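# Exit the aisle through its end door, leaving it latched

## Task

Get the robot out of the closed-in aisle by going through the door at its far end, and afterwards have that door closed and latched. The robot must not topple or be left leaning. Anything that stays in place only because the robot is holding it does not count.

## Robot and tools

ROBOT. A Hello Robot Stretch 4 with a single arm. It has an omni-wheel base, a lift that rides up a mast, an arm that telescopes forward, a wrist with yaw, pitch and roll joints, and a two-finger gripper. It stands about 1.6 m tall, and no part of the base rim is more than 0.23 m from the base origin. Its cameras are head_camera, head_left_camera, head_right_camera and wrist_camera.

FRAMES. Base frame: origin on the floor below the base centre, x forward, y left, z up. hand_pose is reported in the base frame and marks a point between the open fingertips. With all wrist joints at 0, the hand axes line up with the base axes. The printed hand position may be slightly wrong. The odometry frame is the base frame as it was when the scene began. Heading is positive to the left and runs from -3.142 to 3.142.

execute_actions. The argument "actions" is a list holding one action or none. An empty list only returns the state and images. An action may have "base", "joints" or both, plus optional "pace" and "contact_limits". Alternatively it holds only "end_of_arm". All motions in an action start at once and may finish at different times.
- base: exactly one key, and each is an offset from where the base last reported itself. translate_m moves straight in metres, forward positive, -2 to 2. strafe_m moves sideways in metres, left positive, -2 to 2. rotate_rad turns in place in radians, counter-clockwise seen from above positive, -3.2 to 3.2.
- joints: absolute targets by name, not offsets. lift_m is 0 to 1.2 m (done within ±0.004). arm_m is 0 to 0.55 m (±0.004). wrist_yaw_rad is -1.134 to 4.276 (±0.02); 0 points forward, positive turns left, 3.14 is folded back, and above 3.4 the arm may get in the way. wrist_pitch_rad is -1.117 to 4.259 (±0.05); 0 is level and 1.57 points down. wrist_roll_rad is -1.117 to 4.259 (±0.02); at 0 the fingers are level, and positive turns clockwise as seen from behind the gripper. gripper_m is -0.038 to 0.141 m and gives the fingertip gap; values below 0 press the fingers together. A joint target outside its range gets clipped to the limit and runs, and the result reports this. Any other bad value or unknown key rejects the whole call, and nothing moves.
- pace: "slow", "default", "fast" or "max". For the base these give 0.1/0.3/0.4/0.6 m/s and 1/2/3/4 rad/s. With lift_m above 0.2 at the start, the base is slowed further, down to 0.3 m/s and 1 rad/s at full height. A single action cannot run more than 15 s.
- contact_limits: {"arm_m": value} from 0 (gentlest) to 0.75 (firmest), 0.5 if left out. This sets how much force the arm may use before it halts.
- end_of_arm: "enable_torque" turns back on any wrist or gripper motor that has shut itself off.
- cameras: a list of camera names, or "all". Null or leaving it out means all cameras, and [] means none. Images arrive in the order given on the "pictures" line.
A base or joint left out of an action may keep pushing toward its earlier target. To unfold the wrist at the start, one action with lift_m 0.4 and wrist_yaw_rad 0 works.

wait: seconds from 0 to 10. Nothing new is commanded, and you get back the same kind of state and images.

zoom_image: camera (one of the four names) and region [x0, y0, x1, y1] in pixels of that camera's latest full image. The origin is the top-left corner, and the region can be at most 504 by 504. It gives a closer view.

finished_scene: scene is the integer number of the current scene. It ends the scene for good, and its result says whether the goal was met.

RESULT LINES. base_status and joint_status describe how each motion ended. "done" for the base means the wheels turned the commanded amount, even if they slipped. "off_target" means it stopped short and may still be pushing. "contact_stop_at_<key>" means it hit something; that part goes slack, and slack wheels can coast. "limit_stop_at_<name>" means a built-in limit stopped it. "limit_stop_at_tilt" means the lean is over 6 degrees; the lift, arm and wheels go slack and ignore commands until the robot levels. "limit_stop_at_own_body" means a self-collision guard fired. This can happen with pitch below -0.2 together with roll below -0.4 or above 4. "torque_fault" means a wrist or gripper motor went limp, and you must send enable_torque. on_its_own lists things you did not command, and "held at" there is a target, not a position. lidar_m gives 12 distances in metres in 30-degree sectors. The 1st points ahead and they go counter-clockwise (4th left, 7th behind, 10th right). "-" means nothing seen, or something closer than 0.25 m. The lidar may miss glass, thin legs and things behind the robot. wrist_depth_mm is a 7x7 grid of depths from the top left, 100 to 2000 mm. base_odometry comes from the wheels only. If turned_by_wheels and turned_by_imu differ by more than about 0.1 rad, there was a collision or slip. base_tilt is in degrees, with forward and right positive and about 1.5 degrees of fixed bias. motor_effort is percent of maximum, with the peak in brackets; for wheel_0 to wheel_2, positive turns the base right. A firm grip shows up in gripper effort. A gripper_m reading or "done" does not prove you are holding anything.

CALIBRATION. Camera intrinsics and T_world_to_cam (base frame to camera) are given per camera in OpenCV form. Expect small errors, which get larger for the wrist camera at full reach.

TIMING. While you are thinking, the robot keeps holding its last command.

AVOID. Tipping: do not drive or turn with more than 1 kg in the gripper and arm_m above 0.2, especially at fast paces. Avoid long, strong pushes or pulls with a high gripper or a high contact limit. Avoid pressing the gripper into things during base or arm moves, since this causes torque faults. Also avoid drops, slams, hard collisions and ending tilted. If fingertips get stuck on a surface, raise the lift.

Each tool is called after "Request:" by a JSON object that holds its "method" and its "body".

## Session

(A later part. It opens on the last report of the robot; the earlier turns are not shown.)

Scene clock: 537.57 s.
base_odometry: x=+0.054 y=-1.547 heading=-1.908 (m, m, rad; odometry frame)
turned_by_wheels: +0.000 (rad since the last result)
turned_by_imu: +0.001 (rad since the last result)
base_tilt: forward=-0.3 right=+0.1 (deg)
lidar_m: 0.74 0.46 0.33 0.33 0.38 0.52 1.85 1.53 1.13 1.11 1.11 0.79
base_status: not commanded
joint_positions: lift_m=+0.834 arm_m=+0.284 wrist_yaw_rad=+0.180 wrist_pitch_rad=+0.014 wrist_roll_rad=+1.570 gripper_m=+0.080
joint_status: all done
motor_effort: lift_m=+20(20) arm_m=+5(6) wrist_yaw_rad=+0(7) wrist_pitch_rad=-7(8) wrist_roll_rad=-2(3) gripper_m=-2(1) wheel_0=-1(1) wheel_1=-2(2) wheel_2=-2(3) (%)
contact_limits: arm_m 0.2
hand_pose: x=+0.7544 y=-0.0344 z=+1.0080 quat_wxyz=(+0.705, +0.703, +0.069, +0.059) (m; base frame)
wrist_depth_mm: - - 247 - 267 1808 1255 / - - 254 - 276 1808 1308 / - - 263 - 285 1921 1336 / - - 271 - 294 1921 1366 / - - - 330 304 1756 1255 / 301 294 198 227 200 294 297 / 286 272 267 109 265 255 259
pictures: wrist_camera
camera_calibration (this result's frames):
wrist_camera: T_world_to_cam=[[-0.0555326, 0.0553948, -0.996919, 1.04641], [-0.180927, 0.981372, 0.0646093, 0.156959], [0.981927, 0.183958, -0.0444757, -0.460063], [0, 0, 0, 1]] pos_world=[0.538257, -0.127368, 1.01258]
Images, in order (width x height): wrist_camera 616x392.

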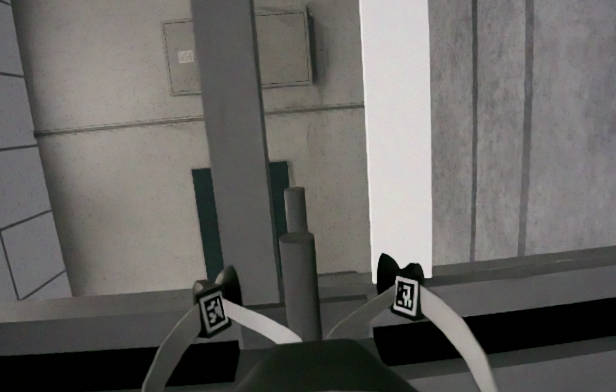

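Request:
{"method": "execute_actions", "body": {"actions": [{"joints":{"arm_m":0.305,"gripper_m":0.05},"contact_limits":{"arm_m":0.2}}], "cameras": []}}

Request:
{"method": "execute_actions", "body": {"actions": [{"joints":{"gripper_m":-0.01}}], "cameras": ["wrist_camera"]}}

Request:
{"method": "execute_actions", "body": {"actions": [{"joints":{"lift_m":0.79,"wrist_roll_rad":2.35,"wrist_yaw_rad":0.22},"pace":"slow"}], "cameras": ["head_camera","wrist_camera"]}}

Scene clock: 545.60 s.
base_odometry: x=+0.054 y=-1.547 heading=-1.908 (m, m, rad; odometry frame)
turned_by_wheels: +0.000 (rad since the last result)
turned_by_imu: +0.001 (rad since the last result)
base_tilt: forward=-0.4 right=+0.1 (deg)
lidar_m: 0.72 0.49 0.35 0.33 0.36 0.55 1.88 1.54 1.13 1.11 1.10 0.79
base_status: not commanded
joint_positions: lift_m=+0.834 arm_m=+0.304 wrist_yaw_rad=+0.180 wrist_pitch_rad=+0.014 wrist_roll_rad=+1.570 gripper_m=+0.050
joint_status: all done
motor_effort: lift_m=+20(20) arm_m=+5(8) wrist_yaw_rad=+0(0) wrist_pitch_rad=-8(7) wrist_roll_rad=-1(1) gripper_m=-3(3) wheel_0=-1(1) wheel_1=-2(1) wheel_2=-2(2) (%)
contact_limits: arm_m 0.2
hand_pose: x=+0.7744 y=-0.0344 z=+1.0080 quat_wxyz=(+0.705, +0.703, +0.069, +0.059) (m; base frame)
wrist_depth_mm: - - 226 - 247 1808 1255 / - - 234 - 255 1808 1308 / - - 241 - 263 1863 1336 / - - 250 - 274 1983 1366 / - - 259 355 283 1808 1308 / - 296 199 200 194 278 278 / 266 268 260 109 259 247 247
pictures: none
No camera images: the call's "cameras" was empty. Leave "cameras" out to get every camera's image.

Scene clock: 546.97 s.
base_odometry: x=+0.054 y=-1.547 heading=-1.908 (m, m, rad; odometry frame)
turned_by_wheels: +0.000 (rad since the last result)
turned_by_imu: +0.000 (rad since the last result)
base_tilt: forward=-0.3 right=+0.2 (deg)
lidar_m: 0.75 0.48 0.35 0.33 0.37 0.56 1.87 1.55 1.14 1.11 1.11 0.79
base_status: not commanded
joint_positions: lift_m=+0.834 arm_m=+0.305 wrist_yaw_rad=+0.182 wrist_pitch_rad=+0.011 wrist_roll_rad=+1.570 gripper_m=-0.009
joint_status: all done
motor_effort: lift_m=+20(20) arm_m=+1(5) wrist_yaw_rad=-5(6) wrist_pitch_rad=+3(7) wrist_roll_rad=+1(1) gripper_m=-22(21) wheel_0=-1(1) wheel_1=-2(2) wheel_2=+0(2) (%)
hand_pose: x=+0.7753 y=-0.0338 z=+1.0090 quat_wxyz=(+0.705, +0.704, +0.068, +0.060) (m; base frame)
wrist_depth_mm: - - 226 - 247 1863 1281 / - - 231 - 252 1808 1308 / - - 240 - 262 1808 1366 / - - 250 - 272 1756 1366 / - - 260 259 281 1756 1308 / 300 289 186 197 183 273 274 / 264 265 260 109 256 244 245
pictures: wrist_camera
camera_calibration (this result's frames):
wrist_camera: T_world_to_cam=[[-0.0521556, 0.0559222, -0.997072, 1.04611], [-0.183187, 0.980953, 0.0646004, 0.1618], [0.981694, 0.18602, -0.040918, -0.483943], [0, 0, 0, 1]] pos_world=[0.559284, -0.127196, 1.01279]
Images, in order (width x height): wrist_camera 616x392.

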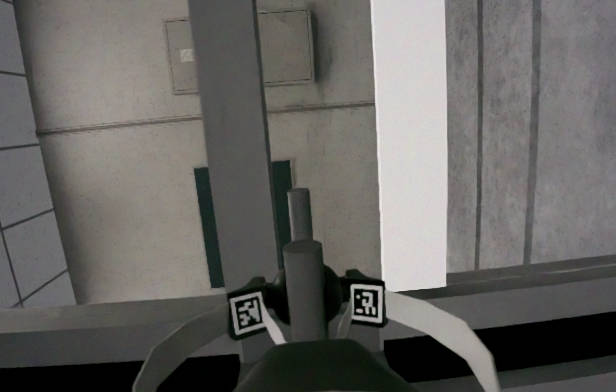

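Scene clock: 548.20 s.
base_odometry: x=+0.054 y=-1.547 heading=-1.908 (m, m, rad; odometry frame)
turned_by_wheels: +0.000 (rad since the last result)
turned_by_imu: +0.000 (rad since the last result)
base_tilt: forward=-0.1 right=+0.0 (deg)
lidar_m: 0.74 0.45 0.35 0.33 0.36 0.53 2.16 1.53 1.14 1.09 1.09 0.81
base_status: not commanded
joint_positions: lift_m=+0.791 arm_m=+0.305 wrist_yaw_rad=+0.225 wrist_pitch_rad=+0.003 wrist_roll_rad=+2.348 gripper_m=-0.009
joint_status: all done
on_its_own: wrist_yaw_rad is at rest, and its effort (-15) is outside its rest range (-13 to +13); wrist_pitch_rad is at rest, and its effort (+24) is outside its rest range (-23 to +23)
motor_effort: lift_m=+11(19) arm_m=+1(1) wrist_yaw_rad=-15(33) wrist_pitch_rad=+24(25) wrist_roll_rad=+7(13) gripper_m=-18(20) wheel_0=-1(6) wheel_1=-2(3) wheel_2=+1(2) (%)
hand_pose: x=+0.7765 y=-0.0208 z=+0.9679 quat_wxyz=(+0.384, +0.916, +0.104, +0.042) (m; base frame)
wrist_depth_mm: - 225 - - 1756 1336 272 / - 236 243 - - 276 257 / - - 251 - - 268 239 / 216 - - 271 271 244 236 / 223 236 - 277 267 235 - / - 241 186 196 184 239 - / - - 260 110 234 306 366
pictures: head_camera, wrist_camera
camera_calibration (this result's frames):
wrist_camera: T_world_to_cam=[[-0.198336, 0.719966, -0.665065, 0.810434], [-0.149542, 0.648373, 0.746492, -0.541112], [0.968659, 0.247512, -0.0209305, -0.497157], [0, 0, 0, 1]] pos_world=[0.561395, -0.10959, 0.932521]
Images, in order (width x height): head_camera 420x560, wrist_camera 616x392.

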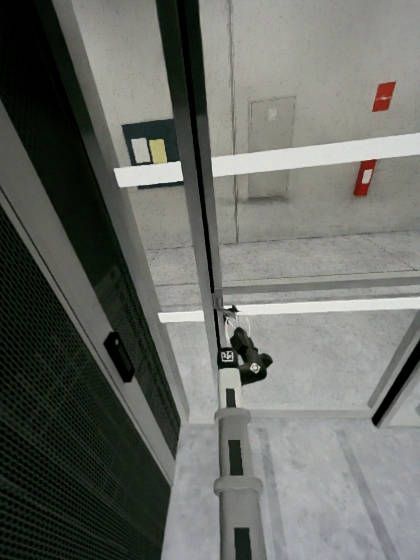

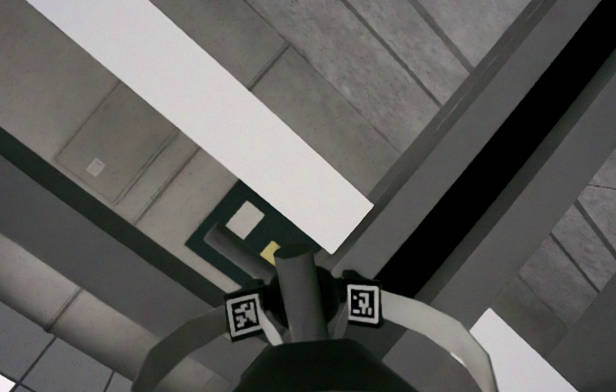

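Request:
{"method": "execute_actions", "body": {"actions": [{"joints":{"arm_m":0.42},"pace":"slow","contact_limits":{"arm_m":0.35}}], "cameras": ["head_camera","wrist_camera"]}}

Scene clock: 554.53 s.
base_odometry: x=+0.054 y=-1.546 heading=-1.908 (m, m, rad; odometry frame)
turned_by_wheels: -0.001 (rad since the last result)
turned_by_imu: +0.002 (rad since the last result)
base_tilt: forward=-0.5 right=+0.0 (deg)
lidar_m: 0.75 0.51 0.33 0.33 0.35 0.51 1.89 1.55 1.15 1.10 1.10 0.82
base_status: not commanded
joint_positions: lift_m=+0.790 arm_m=+0.350 wrist_yaw_rad=+0.214 wrist_pitch_rad=+0.008 wrist_roll_rad=+2.350 gripper_m=-0.010
joint_status: arm_m contact_stop (moved +0.045 of +0.115)
on_its_own: arm_m is slack since a contact_stop (your +0.420 is given up); wrist_yaw_rad is at rest, and its effort (+18) is outside its rest range (-13 to +13)
motor_effort: lift_m=+14(14) arm_m=+0(22) wrist_yaw_rad=+18(32) wrist_pitch_rad=+11(26) wrist_roll_rad=-2(4) gripper_m=-9(16) wheel_0=-3(3) wheel_1=-1(4) wheel_2=-8(15) (%)
contact_limits: arm_m 0.35
hand_pose: x=+0.8210 y=-0.0243 z=+0.9664 quat_wxyz=(+0.384, +0.917, +0.100, +0.038) (m; base frame)
wrist_depth_mm: 185 190 - - 1708 1366 260 / - 197 205 - - 1537 231 / - - 209 - - 234 230 / - - - 225 257 229 204 / 183 - - 236 231 211 191 / 187 196 204 159 186 198 195 / - 199 211 109 210 189 -
pictures: head_camera, wrist_camera
camera_calibration (this result's frames):
wrist_camera: T_world_to_cam=[[-0.193125, 0.722486, -0.663865, 0.815395], [-0.138389, 0.649781, 0.747418, -0.541044], [0.971366, 0.236216, -0.0255049, -0.537578], [0, 0, 0, 1]] pos_world=[0.604783, -0.110566, 0.931987]
Images, in order (width x height): head_camera 420x560, wrist_camera 616x392.

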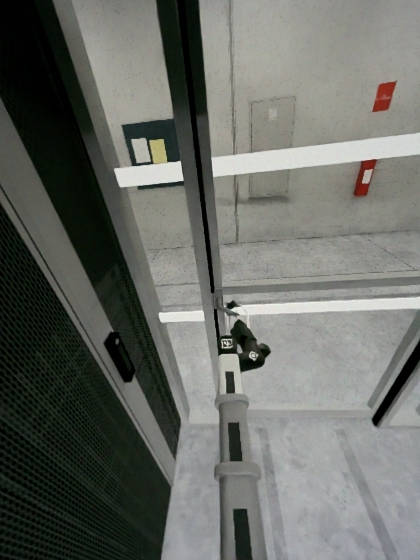

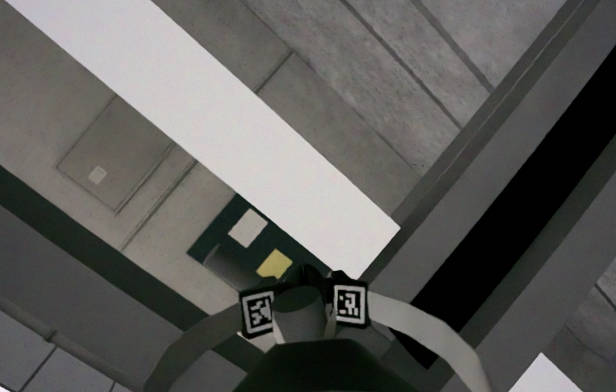

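Request:
{"method": "execute_actions", "body": {"actions": [{"joints":{"arm_m":0.335,"lift_m":0.772,"wrist_roll_rad":2.5,"wrist_yaw_rad":0.25},"pace":"slow"}], "cameras": ["wrist_camera"]}}

Request:
{"method": "execute_actions", "body": {"actions": [{"joints":{"arm_m":0.42},"pace":"slow","contact_limits":{"arm_m":0.35}}], "cameras": ["head_camera","wrist_camera"]}}

Scene clock: 566.03 s.
base_odometry: x=+0.054 y=-1.547 heading=-1.908 (m, m, rad; odometry frame)
turned_by_wheels: +0.000 (rad since the last result)
turned_by_imu: +0.001 (rad since the last result)
base_tilt: forward=-0.3 right=+0.2 (deg)
lidar_m: 0.73 0.50 0.35 0.34 0.37 0.52 1.90 1.57 1.16 1.11 1.09 0.83
base_status: not commanded
joint_positions: lift_m=+0.772 arm_m=+0.336 wrist_yaw_rad=+0.244 wrist_pitch_rad=+0.008 wrist_roll_rad=+2.499 gripper_m=-0.010
joint_status: all done
on_its_own: wrist_yaw_rad is at rest, and its effort (+18) is outside its rest range (-13 to +13)
motor_effort: lift_m=+13(13) arm_m=-6(8) wrist_yaw_rad=+18(33) wrist_pitch_rad=+12(17) wrist_roll_rad=+1(2) gripper_m=-9(11) wheel_0=-4(4) wheel_1=-2(2) wheel_2=-7(9) (%)
hand_pose: x=+0.8081 y=-0.0152 z=+0.9485 quat_wxyz=(+0.314, +0.942, +0.117, +0.035) (m; base frame)
wrist_depth_mm: - - - - 1661 247 236 / 192 207 - - - 241 216 / - 207 224 - - 237 206 / - - 226 245 243 214 206 / - - - 244 237 206 - / 195 - 297 187 183 206 - / 196 205 228 109 204 209 289
pictures: wrist_camera
camera_calibration (this result's frames):
wrist_camera: T_world_to_cam=[[-0.235808, 0.804656, -0.544906, 0.717357], [-0.128659, 0.529933, 0.838223, -0.631192], [0.963245, 0.267767, -0.0214359, -0.524395], [0, 0, 0, 1]] pos_world=[0.593071, -0.102321, 0.908731]
Images, in order (width x height): wrist_camera 616x392.

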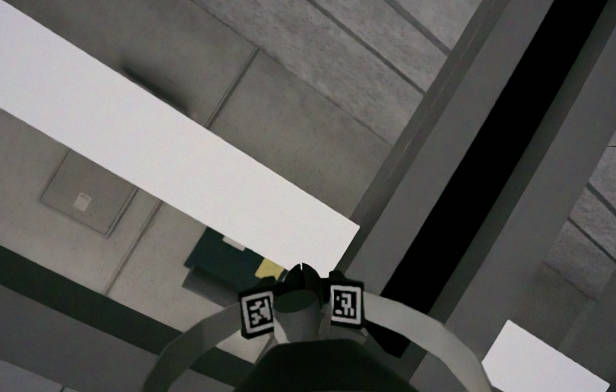

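Scene clock: 568.17 s.
base_odometry: x=+0.054 y=-1.546 heading=-1.909 (m, m, rad; odometry frame)
turned_by_wheels: +0.000 (rad since the last result)
turned_by_imu: -0.002 (rad since the last result)
base_tilt: forward=-0.3 right=+0.1 (deg)
lidar_m: 0.73 0.50 0.37 0.32 0.37 0.53 1.89 1.52 1.15 1.09 1.10 0.86
base_status: not commanded
joint_positions: lift_m=+0.772 arm_m=+0.418 wrist_yaw_rad=+0.236 wrist_pitch_rad=+0.009 wrist_roll_rad=+2.500 gripper_m=-0.010
joint_status: all done
on_its_own: wrist_yaw_rad is at rest, and its effort (+40) is outside its rest range (-13 to +13)
motor_effort: lift_m=+13(13) arm_m=+12(15) wrist_yaw_rad=+40(40) wrist_pitch_rad=+9(12) wrist_roll_rad=+0(2) gripper_m=-7(11) wheel_0=-4(4) wheel_1=-1(2) wheel_2=-13(16) (%)
contact_limits: arm_m 0.35
hand_pose: x=+0.8898 y=-0.0175 z=+0.9482 quat_wxyz=(+0.314, +0.942, +0.113, +0.033) (m; base frame)
wrist_depth_mm: - - - - 1661 253 621 / 171 - - - - 239 1336 / 179 188 - - - 237 209 / - - 208 - 237 - 189 / - - - 231 235 207 161 / 194 - 285 192 182 185 147 / 178 191 231 109 216 146 -
pictures: head_camera, wrist_camera
camera_calibration (this result's frames):
wrist_camera: T_world_to_cam=[[-0.230168, 0.80644, -0.54468, 0.733113], [-0.123776, 0.530902, 0.838345, -0.623652], [0.965247, 0.260378, -0.0223785, -0.603492], [0, 0, 0, 1]] pos_world=[0.674065, -0.102977, 0.908643]
Images, in order (width x height): head_camera 420x560, wrist_camera 616x392.

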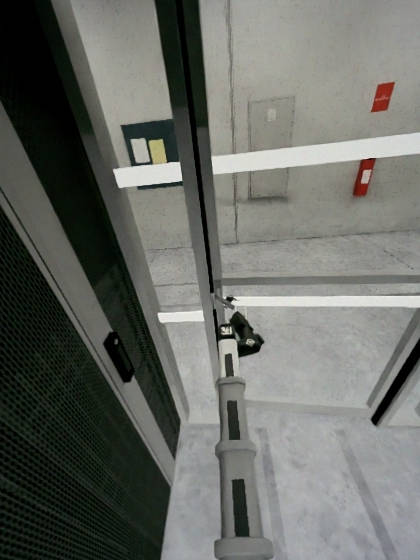

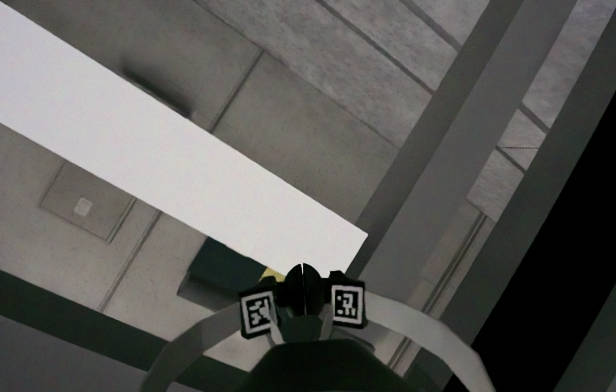

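Request:
{"method": "execute_actions", "body": {"actions": [{"joints":{"arm_m":0.54,"wrist_yaw_rad":0.12},"pace":"slow","contact_limits":{"arm_m":0.4}}], "cameras": ["head_camera","wrist_camera"]}}

Scene clock: 583.40 s.
base_odometry: x=+0.054 y=-1.546 heading=-1.907 (m, m, rad; odometry frame)
turned_by_wheels: +0.002 (rad since the last result)
turned_by_imu: +0.003 (rad since the last result)
base_tilt: forward=-0.3 right=+0.0 (deg)
lidar_m: 0.73 0.49 0.35 0.34 0.38 0.55 2.14 1.54 1.16 1.08 1.10 0.95
base_status: not commanded
joint_positions: lift_m=+0.772 arm_m=+0.538 wrist_yaw_rad=+0.112 wrist_pitch_rad=+0.012 wrist_roll_rad=+2.500 gripper_m=-0.010
joint_status: all done
on_its_own: wrist_yaw_rad is at rest, and its effort (+22) is outside its rest range (-13 to +13)
motor_effort: lift_m=+15(14) arm_m=+12(14) wrist_yaw_rad=+22(39) wrist_pitch_rad=-1(15) wrist_roll_rad=+1(1) gripper_m=-7(6) wheel_0=+6(13) wheel_1=+3(7) wheel_2=-7(13) (%)
contact_limits: arm_m 0.4
hand_pose: x=+1.0053 y=-0.0545 z=+0.9471 quat_wxyz=(+0.315, +0.947, +0.055, +0.012) (m; base frame)
wrist_depth_mm: - - - - 1618 759 249 / 169 - - - - 247 1281 / 175 186 - - - 245 1661 / - 196 206 - 264 - - / - - - 229 243 - - / 199 - 290 194 184 - - / 175 195 233 109 - - -
pictures: head_camera, wrist_camera
camera_calibration (this result's frames):
wrist_camera: T_world_to_cam=[[-0.130616, 0.828493, -0.544554, 0.689984], [-0.0545204, 0.542426, 0.838332, -0.657776], [0.989933, 0.139189, -0.02568, -0.733692], [0, 0, 0, 1]] pos_world=[0.780566, -0.11273, 0.908328]
Images, in order (width x height): head_camera 420x560, wrist_camera 616x392.

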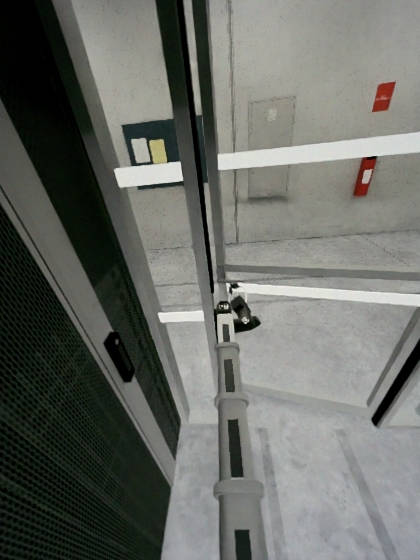

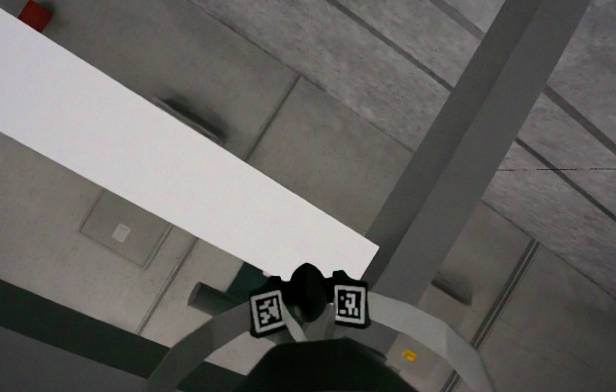

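Request:
{"method": "execute_actions", "body": {"actions": [{"base":{"translate_m":0.2},"joints":{"wrist_yaw_rad":-0.2},"pace":"slow"}], "cameras": ["head_camera","wrist_camera"]}}

Scene clock: 600.90 s.
base_odometry: x=-0.012 y=-1.735 heading=-1.907 (m, m, rad; odometry frame)
turned_by_wheels: +0.000 (rad since the last result)
turned_by_imu: +0.010 (rad since the last result)
base_tilt: forward=-0.4 right=+0.0 (deg)
lidar_m: 0.53 0.45 0.33 0.34 0.34 0.50 2.21 1.55 1.16 1.11 0.93 0.88
base_status: done
joint_positions: lift_m=+0.772 arm_m=+0.538 wrist_yaw_rad=-0.212 wrist_pitch_rad=+0.014 wrist_roll_rad=+2.500 gripper_m=-0.010
joint_status: all done
on_its_own: wrist_yaw_rad is at rest, and its effort (+36) is outside its rest range (-13 to +13)
motor_effort: lift_m=+16(16) arm_m=+10(11) wrist_yaw_rad=+36(55) wrist_pitch_rad=-7(22) wrist_roll_rad=+0(1) gripper_m=-6(8) wheel_0=+5(22) wheel_1=+5(19) wheel_2=-8(23) (%)
hand_pose: x=+0.9727 y=-0.1463 z=+0.9463 quat_wxyz=(+0.313, +0.944, -0.098, -0.040) (m; base frame)
wrist_depth_mm: - - - - 1618 1366 246 / 181 - - - - 1499 247 / 187 195 - - - 246 1618 / - 204 212 - - 243 - / - - - 229 247 - - / 200 - - 202 185 - - / 184 196 236 109 240 - -
pictures: head_camera, wrist_camera
camera_calibration (this result's frames):
wrist_camera: T_world_to_cam=[[0.139349, 0.827267, -0.544253, 0.498221], [0.123292, 0.530845, 0.838453, -0.783848], [0.982538, -0.18394, -0.0280221, -0.726508], [0, 0, 0, 1]] pos_world=[0.741037, -0.129694, 0.908019]
Images, in order (width x height): head_camera 420x560, wrist_camera 616x392.

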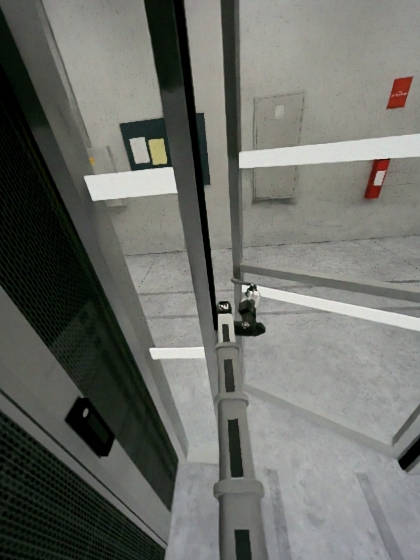

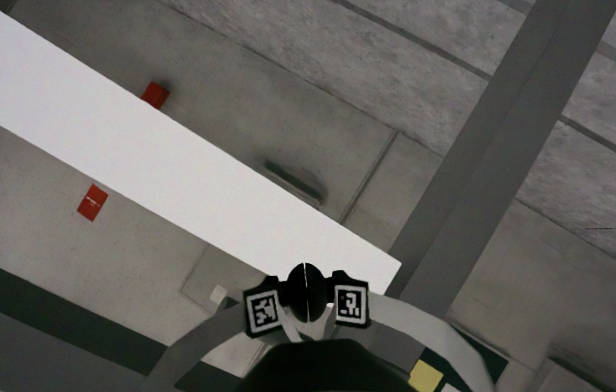

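Request:
{"method": "execute_actions", "body": {"actions": [{"base":{"strafe_m":-0.05},"pace":"slow"}], "cameras": []}}

Request:
{"method": "execute_actions", "body": {"actions": [{"base":{"translate_m":0.18},"joints":{"wrist_yaw_rad":-0.45},"pace":"slow"}], "cameras": ["head_camera","head_left_camera","wrist_camera"]}}

Scene clock: 616.20 s.
base_odometry: x=-0.059 y=-1.718 heading=-1.904 (m, m, rad; odometry frame)
turned_by_wheels: +0.003 (rad since the last result)
turned_by_imu: +0.005 (rad since the last result)
base_tilt: forward=-0.3 right=+0.2 (deg)
lidar_m: 0.55 0.57 0.40 0.37 0.40 0.58 2.09 1.45 1.12 1.05 0.90 0.87
base_status: done
joint_positions: lift_m=+0.772 arm_m=+0.538 wrist_yaw_rad=-0.190 wrist_pitch_rad=+0.013 wrist_roll_rad=+2.500 gripper_m=-0.010
joint_status: not commanded
on_its_own: wrist_yaw_rad is at rest, and its effort (-28) is outside its rest range (-13 to +13)
motor_effort: lift_m=+17(17) arm_m=+9(10) wrist_yaw_rad=-28(36) wrist_pitch_rad=-5(7) wrist_roll_rad=+2(0) gripper_m=-10(9) wheel_0=+22(27) wheel_1=+7(12) wheel_2=+6(6) (%)
hand_pose: x=+0.9760 y=-0.1404 z=+0.9465 quat_wxyz=(+0.313, +0.945, -0.088, -0.036) (m; base frame)
wrist_depth_mm: - - - - 1576 1308 281 / 172 - - - - 1576 258 / 177 187 - - - 285 259 / - 196 206 - - 257 - / - - - 227 273 256 - / 200 - - 200 187 - - / 177 200 224 109 250 - -
pictures: none
No camera images: the call's "cameras" was empty. Leave "cameras" out to get every camera's image.

Scene clock: 619.27 s.
base_odometry: x=-0.118 y=-1.888 heading=-1.904 (m, m, rad; odometry frame)
turned_by_wheels: +0.000 (rad since the last result)
turned_by_imu: +0.005 (rad since the last result)
base_tilt: forward=-0.4 right=+0.0 (deg)
lidar_m: 0.35 0.40 0.36 0.35 0.40 0.59 2.06 1.47 1.11 1.09 0.81 0.77
base_status: done
joint_positions: lift_m=+0.772 arm_m=+0.538 wrist_yaw_rad=-0.463 wrist_pitch_rad=+0.014 wrist_roll_rad=+2.500 gripper_m=-0.010
joint_status: all done
on_its_own: wrist_yaw_rad is at rest, and its effort (+39) is outside its rest range (-13 to +13)
motor_effort: lift_m=+17(17) arm_m=+9(9) wrist_yaw_rad=+39(57) wrist_pitch_rad=-8(21) wrist_roll_rad=+1(0) gripper_m=-7(8) wheel_0=+9(24) wheel_1=+4(16) wheel_2=-7(16) (%)
hand_pose: x=+0.9283 y=-0.2071 z=+0.9462 quat_wxyz=(+0.305, +0.924, -0.216, -0.079) (m; base frame)
wrist_depth_mm: - - - - 1618 1308 264 / 186 - - - - 1576 244 / 191 198 - - - 264 248 / - 208 213 - - 243 - / - - - 229 251 242 - / 200 - - 201 184 - - / 185 196 238 109 239 - -
pictures: head_camera, head_left_camera, wrist_camera
camera_calibration (this result's frames):
wrist_camera: T_world_to_cam=[[0.340335, 0.766795, -0.544241, 0.355603], [0.251424, 0.483509, 0.838454, -0.874767], [0.906067, -0.42219, -0.0282358, -0.672295], [0, 0, 0, 1]] pos_world=[0.708058, -0.133553, 0.908003]
Images, in order (width x height): head_camera 420x560, head_left_camera 420x672, wrist_camera 616x392.

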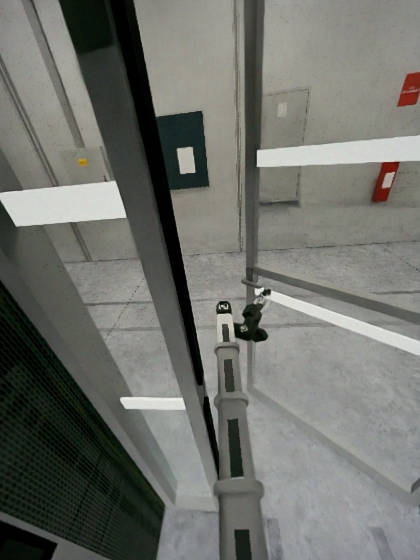

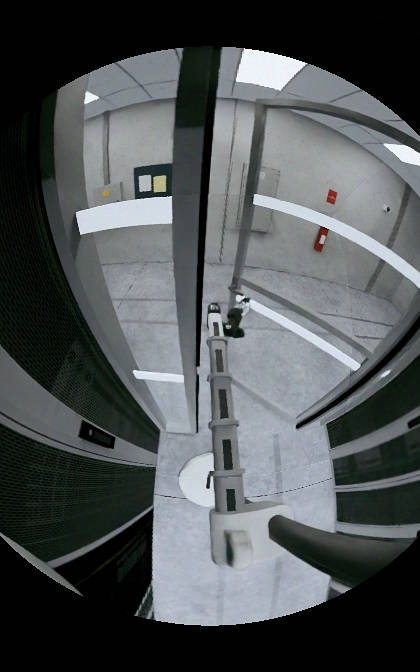

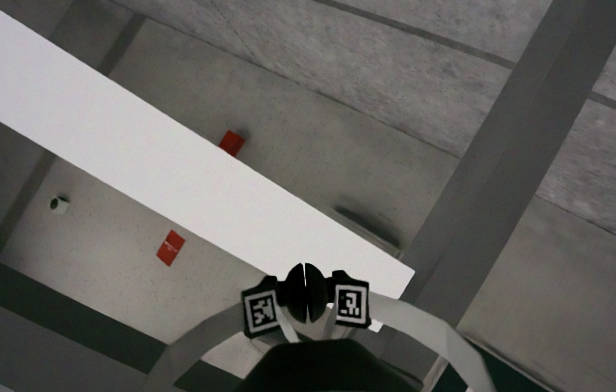

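Request:
{"method": "execute_actions", "body": {"actions": [{"base":{"strafe_m":-0.08},"joints":{"wrist_yaw_rad":-0.33},"pace":"slow"}], "cameras": ["wrist_camera"]}}

Scene clock: 663.43 s.
base_odometry: x=-0.193 y=-1.862 heading=-1.901 (m, m, rad; odometry frame)
turned_by_wheels: +0.003 (rad since the last result)
turned_by_imu: +0.007 (rad since the last result)
base_tilt: forward=-0.3 right=+0.0 (deg)
lidar_m: 0.89 0.39 0.43 0.44 0.49 0.72 3.31 1.38 1.05 1.00 0.76 0.76
base_status: done
joint_positions: lift_m=+0.772 arm_m=+0.539 wrist_yaw_rad=-0.319 wrist_pitch_rad=+0.014 wrist_roll_rad=+2.500 gripper_m=-0.010
joint_status: all done
on_its_own: wrist_yaw_rad is at rest, and its effort (-32) is outside its rest range (-13 to +13)
motor_effort: lift_m=+17(17) arm_m=+8(9) wrist_yaw_rad=-32(42) wrist_pitch_rad=-7(7) wrist_roll_rad=-2(1) gripper_m=-9(10) wheel_0=+23(28) wheel_1=+8(11) wheel_2=+9(10) (%)
hand_pose: x=+0.9561 y=-0.1734 z=+0.9463 quat_wxyz=(+0.310, +0.937, -0.148, -0.057) (m; base frame)
wrist_depth_mm: - - - - 1661 1308 267 / 155 - - - - 1537 267 / 161 174 - - - 268 1576 / - 183 198 - - 266 - / - - 216 228 262 - - / - - - 201 187 - - / 169 200 224 109 260 - -
pictures: wrist_camera
camera_calibration (this result's frames):
wrist_camera: T_world_to_cam=[[0.226367, 0.807797, -0.544263, 0.436434], [0.178697, 0.514842, 0.838454, -0.823204], [0.95751, -0.287056, -0.0278073, -0.709335], [0, 0, 0, 1]] pos_world=[0.727505, -0.132349, 0.908028]
Images, in order (width x height): wrist_camera 616x392.

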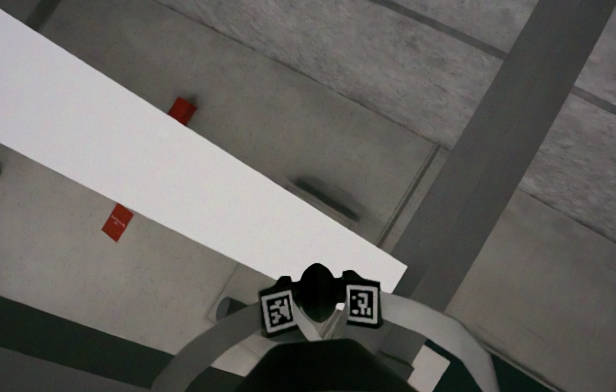

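Request:
{"method": "execute_actions", "body": {"actions": [{"base":{"strafe_m":-0.08},"joints":{"wrist_yaw_rad":-0.08},"pace":"slow"}], "cameras": ["head_camera","wrist_camera"]}}

Scene clock: 671.13 s.
base_odometry: x=-0.268 y=-1.836 heading=-1.898 (m, m, rad; odometry frame)
turned_by_wheels: +0.003 (rad since the last result)
turned_by_imu: +0.007 (rad since the last result)
base_tilt: forward=-0.2 right=+0.1 (deg)
lidar_m: 0.86 0.43 0.53 0.49 0.56 0.79 2.98 1.27 0.95 0.91 0.71 0.70
base_status: done
joint_positions: lift_m=+0.772 arm_m=+0.539 wrist_yaw_rad=-0.064 wrist_pitch_rad=+0.014 wrist_roll_rad=+2.500 gripper_m=-0.010
joint_status: all done
on_its_own: wrist_yaw_rad is at rest, and its effort (-47) is outside its rest range (-13 to +13)
motor_effort: lift_m=+17(16) arm_m=+7(8) wrist_yaw_rad=-47(57) wrist_pitch_rad=-8(12) wrist_roll_rad=+1(2) gripper_m=-9(8) wheel_0=+20(26) wheel_1=+8(13) wheel_2=+11(12) (%)
hand_pose: x=+0.9920 y=-0.1056 z=+0.9463 quat_wxyz=(+0.315, +0.949, -0.028, -0.017) (m; base frame)
wrist_depth_mm: - - - - 1576 285 1042 / 118 - - - - 279 1255 / 124 141 - - - 290 1618 / 136 149 175 - 276 - - / - - 198 223 272 - - / - - 296 193 185 - - / 170 - 225 109 - - -
pictures: head_camera, wrist_camera
camera_calibration (this result's frames):
wrist_camera: T_world_to_cam=[[0.0152261, 0.838783, -0.544253, 0.586228], [0.0433184, 0.543251, 0.838452, -0.727156], [0.998945, -0.0363425, -0.0280631, -0.738644], [0, 0, 0, 1]] pos_world=[0.760438, -0.123534, 0.908013]
Images, in order (width x height): head_camera 420x560, wrist_camera 616x392.

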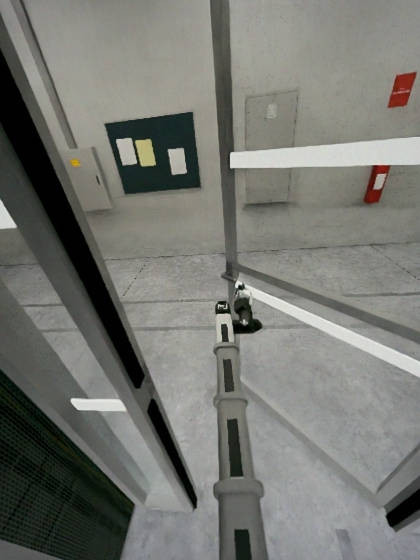

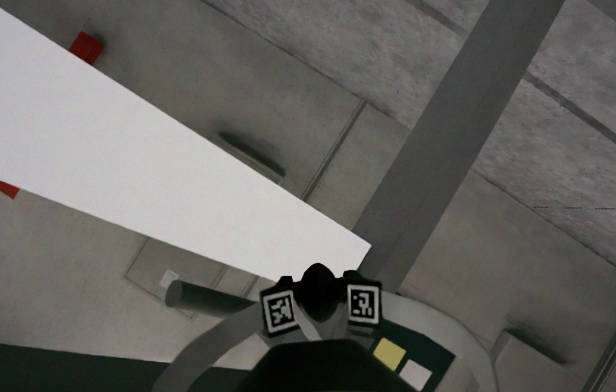

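Request:
{"method": "execute_actions", "body": {"actions": [{"base":{"translate_m":0.1},"joints":{"wrist_yaw_rad":-0.35},"pace":"slow"}], "cameras": []}}

Request:
{"method": "execute_actions", "body": {"actions": [{"base":{"rotate_rad":-0.12},"joints":{"wrist_yaw_rad":-0.2},"pace":"slow"}], "cameras": ["head_camera","wrist_camera"]}}

Scene clock: 694.63 s.
base_odometry: x=-0.300 y=-1.931 heading=-1.896 (m, m, rad; odometry frame)
turned_by_wheels: +0.002 (rad since the last result)
turned_by_imu: +0.008 (rad since the last result)
base_tilt: forward=-0.4 right=+0.0 (deg)
lidar_m: 0.90 0.34 0.48 0.51 0.56 0.83 2.94 1.23 0.95 0.89 0.66 0.68
base_status: done
joint_positions: lift_m=+0.772 arm_m=+0.539 wrist_yaw_rad=-0.352 wrist_pitch_rad=+0.014 wrist_roll_rad=+2.500 gripper_m=-0.010
joint_status: all done
motor_effort: lift_m=+17(17) arm_m=+6(7) wrist_yaw_rad=+5(72) wrist_pitch_rad=-7(9) wrist_roll_rad=+0(2) gripper_m=-10(9) wheel_0=+15(35) wheel_1=+7(14) wheel_2=-2(11) (%)
hand_pose: x=+0.9504 y=-0.1814 z=+0.9464 quat_wxyz=(+0.309, +0.935, -0.164, -0.062) (m; base frame)
wrist_depth_mm: - - - - 1576 1255 279 / 141 - - - - 274 1281 / 146 163 - - - 272 1618 / - 172 193 - 286 - - / - - 213 227 264 - - / - - 297 193 183 - - / 168 198 229 109 - - -
pictures: none
No camera images: the call's "cameras" was empty. Leave "cameras" out to get every camera's image.

Scene clock: 695.77 s.
base_odometry: x=-0.300 y=-1.931 heading=-2.015 (m, m, rad; odometry frame)
turned_by_wheels: -0.119 (rad since the last result)
turned_by_imu: -0.118 (rad since the last result)
base_tilt: forward=-0.2 right=+0.1 (deg)
lidar_m: 0.87 0.37 0.33 0.50 0.54 0.71 1.88 1.39 0.99 0.92 0.68 0.69
base_status: done
joint_positions: lift_m=+0.772 arm_m=+0.539 wrist_yaw_rad=-0.198 wrist_pitch_rad=+0.013 wrist_roll_rad=+2.500 gripper_m=-0.010
joint_status: all done
motor_effort: lift_m=+16(17) arm_m=+6(7) wrist_yaw_rad=-6(58) wrist_pitch_rad=-5(8) wrist_roll_rad=+0(0) gripper_m=-10(10) wheel_0=+9(28) wheel_1=+5(13) wheel_2=+4(17) (%)
hand_pose: x=+0.9755 y=-0.1424 z=+0.9465 quat_wxyz=(+0.313, +0.945, -0.092, -0.037) (m; base frame)
wrist_depth_mm: - - - - 1618 1336 304 / 126 - - - - 322 1255 / 132 150 - - - 307 1618 / - 160 183 - - 310 - / - - 206 229 297 - - / - - - 192 184 - - / 168 200 234 109 - - -
pictures: head_camera, wrist_camera
camera_calibration (this result's frames):
wrist_camera: T_world_to_cam=[[0.127685, 0.829126, -0.544285, 0.506424], [0.114851, 0.532725, 0.838459, -0.777952], [0.985143, -0.16957, -0.027205, -0.72988], [0, 0, 0, 1]] pos_world=[0.743722, -0.129221, 0.908064]
Images, in order (width x height): head_camera 420x560, wrist_camera 616x392.

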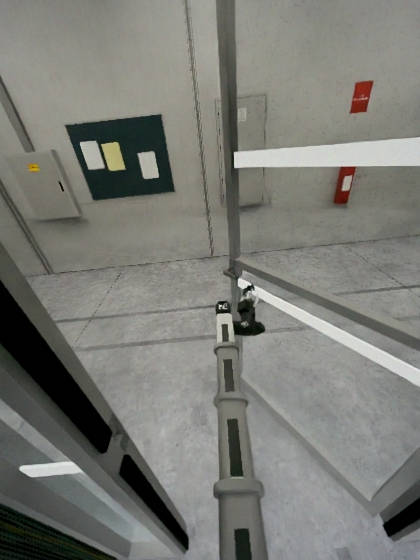

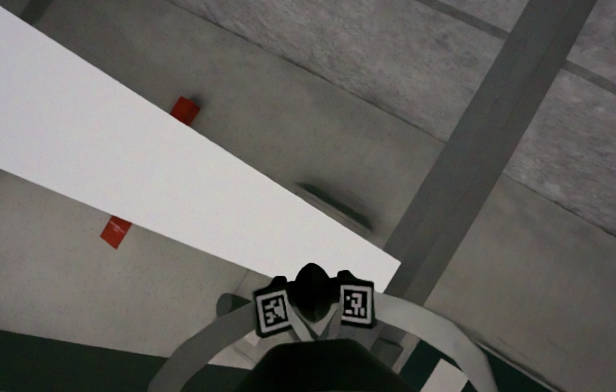

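Request:
{"method": "execute_actions", "body": {"actions": [{"base":{"strafe_m":-0.05},"joints":{"wrist_yaw_rad":-0.1},"pace":"slow"}], "cameras": []}}

Request:
{"method": "execute_actions", "body": {"actions": [{"base":{"translate_m":0.2},"joints":{"arm_m":0.36},"pace":"slow"}], "cameras": ["head_camera","head_left_camera","head_right_camera"]}}

Scene clock: 713.27 s.
base_odometry: x=-0.345 y=-1.910 heading=-2.011 (m, m, rad; odometry frame)
turned_by_wheels: +0.003 (rad since the last result)
turned_by_imu: +0.006 (rad since the last result)
base_tilt: forward=-0.3 right=+0.2 (deg)
lidar_m: 0.84 0.43 0.39 0.54 0.61 0.81 2.12 1.34 0.93 0.85 0.64 0.65
base_status: done
joint_positions: lift_m=+0.772 arm_m=+0.539 wrist_yaw_rad=-0.084 wrist_pitch_rad=+0.014 wrist_roll_rad=+2.500 gripper_m=-0.010
joint_status: all done
on_its_own: wrist_yaw_rad is at rest, and its effort (-45) is outside its rest range (-13 to +13)
motor_effort: lift_m=+17(17) arm_m=+5(6) wrist_yaw_rad=-45(60) wrist_pitch_rad=-7(8) wrist_roll_rad=-2(1) gripper_m=-10(11) wheel_0=+22(27) wheel_1=+8(8) wheel_2=+12(12) (%)
hand_pose: x=+0.9900 y=-0.1114 z=+0.9463 quat_wxyz=(+0.315, +0.948, -0.038, -0.020) (m; base frame)
wrist_depth_mm: - - - - 1618 1255 1042 / 107 - - - - 315 1308 / 113 131 - - - 317 1661 / 122 139 168 - 320 - - / - - 189 222 303 - - / - - - 193 185 - - / - - 224 109 - - -
pictures: none
No camera images: the call's "cameras" was empty. Leave "cameras" out to get every camera's image.

Scene clock: 716.53 s.
base_odometry: x=-0.429 y=-2.090 heading=-2.010 (m, m, rad; odometry frame)
turned_by_wheels: +0.001 (rad since the last result)
turned_by_imu: +0.005 (rad since the last result)
base_tilt: forward=-0.2 right=+0.0 (deg)
lidar_m: 0.73 3.15 0.29 0.28 0.58 0.81 2.17 1.29 0.89 0.58 0.52 0.54
base_status: done
joint_positions: lift_m=+0.772 arm_m=+0.360 wrist_yaw_rad=-0.096 wrist_pitch_rad=+0.014 wrist_roll_rad=+2.500 gripper_m=-0.010
joint_status: all done
motor_effort: lift_m=+17(17) arm_m=-1(6) wrist_yaw_rad=-13(45) wrist_pitch_rad=-8(11) wrist_roll_rad=+1(0) gripper_m=-9(10) wheel_0=+12(20) wheel_1=+6(11) wheel_2=-1(9) (%)
hand_pose: x=+0.8099 y=-0.1145 z=+0.9462 quat_wxyz=(+0.315, +0.948, -0.043, -0.022) (m; base frame)
wrist_depth_mm: - - - - 1576 314 1042 / 108 - - - - 307 1308 / 113 132 - - - 1661 1661 / 122 139 168 - 306 - - / - - 192 229 297 - - / - - 291 200 183 - - / - - 227 109 - - -
pictures: head_camera, head_left_camera, head_right_camera
Images, in order (width x height): head_camera 420x560, head_left_camera 420x672, head_right_camera 420x672.

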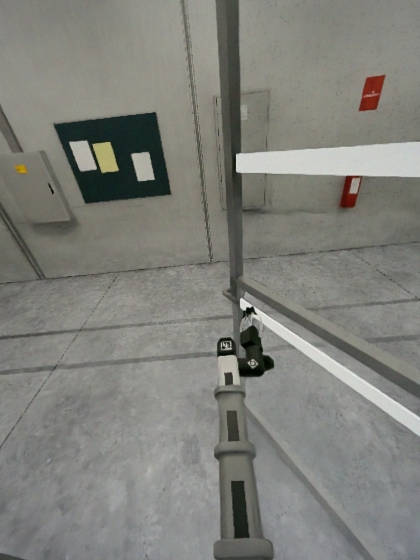

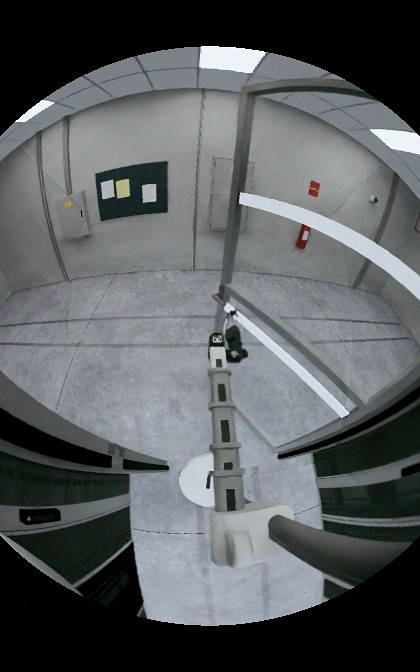

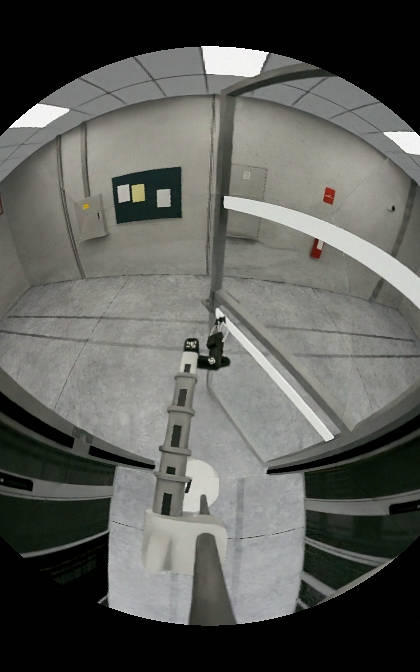

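Request:
{"method": "execute_actions", "body": {"actions": [{"base":{"translate_m":0.3},"joints":{"arm_m":0.08},"pace":"slow"}], "cameras": ["head_camera","head_left_camera","head_right_camera"]}}

Scene clock: 729.50 s.
base_odometry: x=-0.556 y=-2.362 heading=-2.009 (m, m, rad; odometry frame)
turned_by_wheels: +0.001 (rad since the last result)
turned_by_imu: +0.005 (rad since the last result)
base_tilt: forward=-0.3 right=+0.0 (deg)
lidar_m: 0.47 2.87 3.88 0.66 0.34 0.86 2.23 1.33 0.59 0.40 0.36 0.37
base_status: done
joint_positions: lift_m=+0.772 arm_m=+0.080 wrist_yaw_rad=-0.095 wrist_pitch_rad=+0.015 wrist_roll_rad=+2.500 gripper_m=-0.010
joint_status: all done
on_its_own: wrist_yaw_rad is at rest, and its effort (-14) is outside its rest range (-13 to +13)
motor_effort: lift_m=+16(17) arm_m=-1(2) wrist_yaw_rad=-14(14) wrist_pitch_rad=-8(11) wrist_roll_rad=+0(0) gripper_m=-9(7) wheel_0=+11(14) wheel_1=+5(15) wheel_2=-3(7) (%)
hand_pose: x=+0.5300 y=-0.1144 z=+0.9462 quat_wxyz=(+0.315, +0.948, -0.043, -0.022) (m; base frame)
wrist_depth_mm: - - - - 1576 294 1078 / 107 - - - - 291 1308 / 111 130 - - - 1863 1661 / 121 138 168 - 289 - - / - - 193 230 289 - - / - - 290 200 184 - - / - - 234 109 - - -
pictures: head_camera, head_left_camera, head_right_camera
Images, in order (width x height): head_camera 420x560, head_left_camera 420x672, head_right_camera 420x672.

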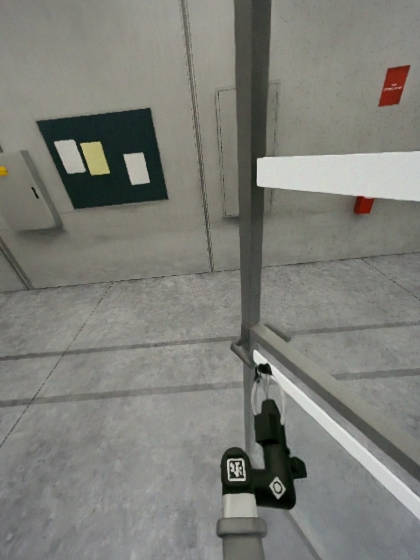

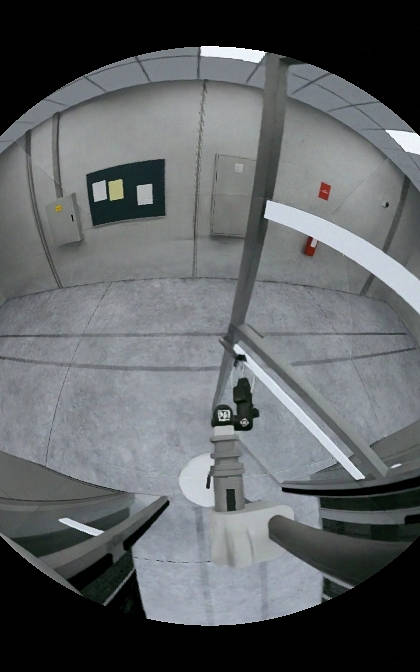

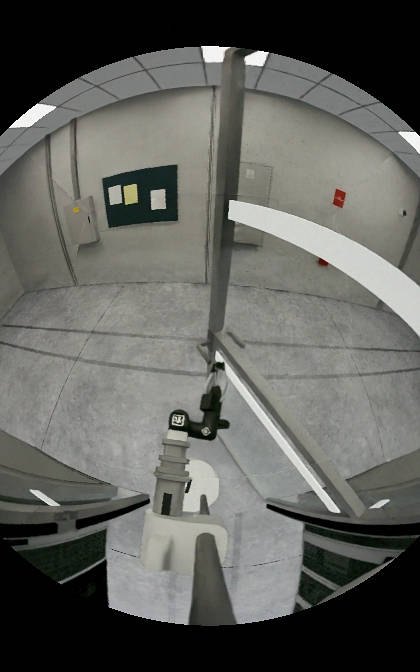

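Request:
{"method": "execute_actions", "body": {"actions": [{"base":{"translate_m":0.16},"joints":{"arm_m":0.0,"wrist_yaw_rad":-0.15},"pace":"slow"}], "cameras": ["head_camera","head_left_camera","head_right_camera"]}}

Scene clock: 758.80 s.
base_odometry: x=-0.624 y=-2.507 heading=-2.009 (m, m, rad; odometry frame)
turned_by_wheels: +0.000 (rad since the last result)
turned_by_imu: +0.002 (rad since the last result)
base_tilt: forward=-0.3 right=+0.2 (deg)
lidar_m: 0.41 2.70 3.50 1.30 0.42 0.43 2.27 1.32 0.45 0.31 0.30 0.32
base_status: done
joint_positions: lift_m=+0.772 arm_m=+0.002 wrist_yaw_rad=-0.160 wrist_pitch_rad=+0.017 wrist_roll_rad=+2.500 gripper_m=-0.010
joint_status: all done
joint sent to its limit — the command would take arm_m past its lower limit, so that joint was sent only as far as its limit.
on_its_own: wrist_yaw_rad is at rest, and its effort (+29) is outside its rest range (-13 to +13)
motor_effort: lift_m=+17(17) arm_m=+0(3) wrist_yaw_rad=+29(57) wrist_pitch_rad=-14(14) wrist_roll_rad=-2(1) gripper_m=-5(12) wheel_0=+5(17) wheel_1=+4(8) wheel_2=-11(12) (%)
hand_pose: x=+0.4441 y=-0.1323 z=+0.9456 quat_wxyz=(+0.314, +0.946, -0.073, -0.033) (m; base frame)
wrist_depth_mm: - - - - 1537 255 1098 / 108 - - - 258 1397 1308 / 114 132 - - 249 - 1661 / 124 141 172 249 255 - - / - - 198 228 - - - / - - 276 203 185 - - / - 208 235 109 - - -
pictures: head_camera, head_left_camera, head_right_camera
Images, in order (width x height): head_camera 420x560, head_left_camera 420x672, head_right_camera 420x672.

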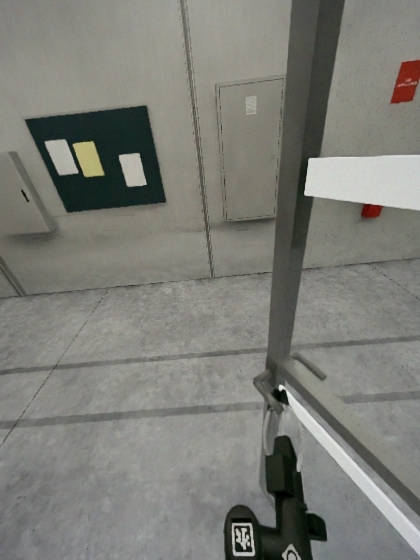

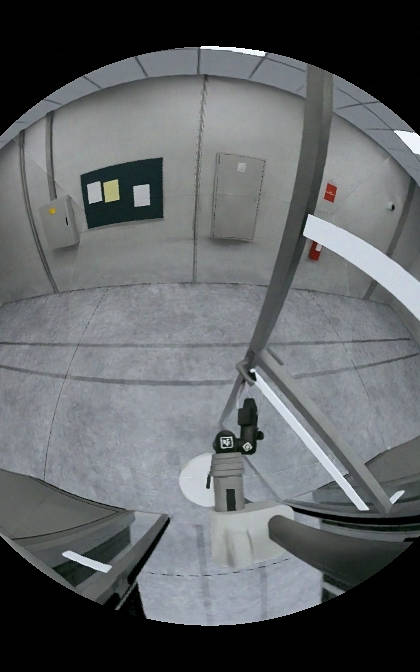

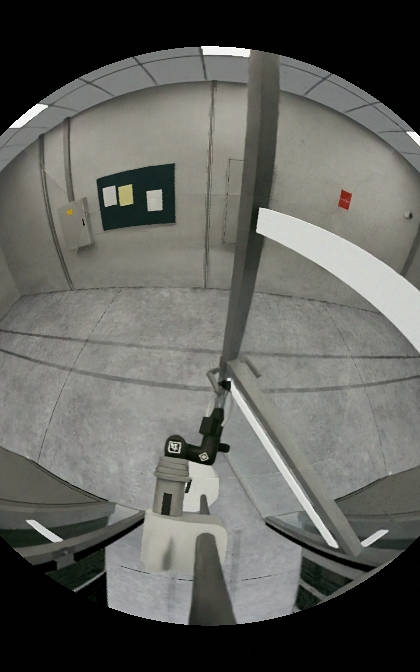

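Request:
{"method": "zoom_image", "body": {"camera": "head_camera", "region": [220, 330, 360, 470]}}

Region (220, 330, 360, 470) of head_camera's 420x560 image, scaled by 3.600, with more detail than that image has.

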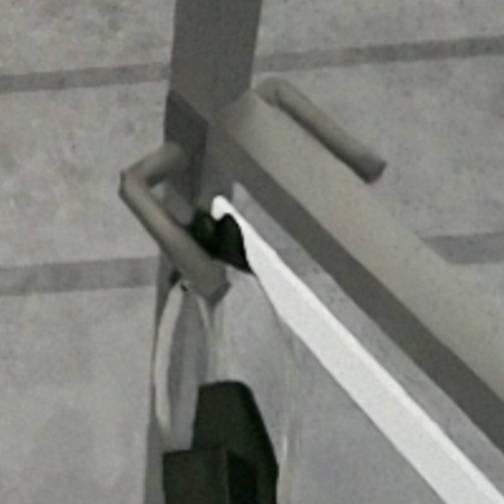

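Request:
{"method": "execute_actions", "body": {"actions": [{"joints":{"lift_m":0.70,"wrist_yaw_rad":-0.2},"pace":"slow"}], "cameras": ["head_camera","head_right_camera"]}}

Scene clock: 785.67 s.
base_odometry: x=-0.624 y=-2.507 heading=-2.008 (m, m, rad; odometry frame)
turned_by_wheels: +0.001 (rad since the last result)
turned_by_imu: +0.002 (rad since the last result)
base_tilt: forward=-0.3 right=+0.0 (deg)
lidar_m: 0.37 2.69 3.52 1.32 0.45 0.43 2.28 1.29 0.46 0.35 0.29 0.31
base_status: not commanded
joint_positions: lift_m=+0.700 arm_m=+0.002 wrist_yaw_rad=-0.191 wrist_pitch_rad=+0.008 wrist_roll_rad=+2.500 gripper_m=-0.010
joint_status: all done
on_its_own: wrist_yaw_rad is at rest, and its effort (-27) is outside its rest range (-13 to +13)
motor_effort: lift_m=+14(16) arm_m=+0(0) wrist_yaw_rad=-27(28) wrist_pitch_rad=+9(14) wrist_roll_rad=+3(1) gripper_m=-8(11) wheel_0=+6(6) wheel_1=+4(3) wheel_2=-3(11) (%)
hand_pose: x=+0.4400 y=-0.1405 z=+0.8762 quat_wxyz=(+0.314, +0.945, -0.089, -0.034) (m; base frame)
wrist_depth_mm: - - - 1983 1499 251 1025 / - - - - 260 1281 1229 / - - - - 248 1921 1576 / - - - - 248 - - / 137 - - 250 - - - / 135 161 184 195 183 - - / 146 173 222 109 - - -
pictures: head_camera, head_right_camera
Images, in order (width x height): head_camera 420x560, head_right_camera 420x672.

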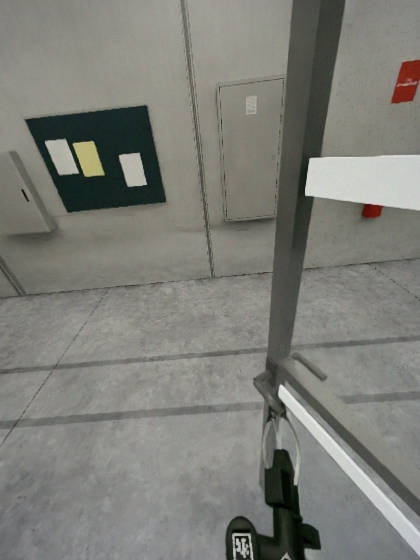

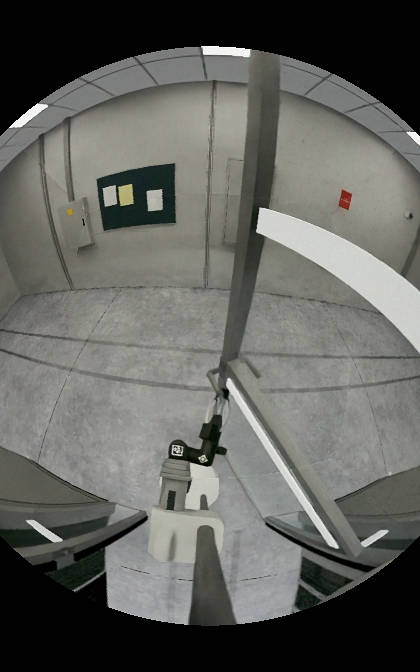

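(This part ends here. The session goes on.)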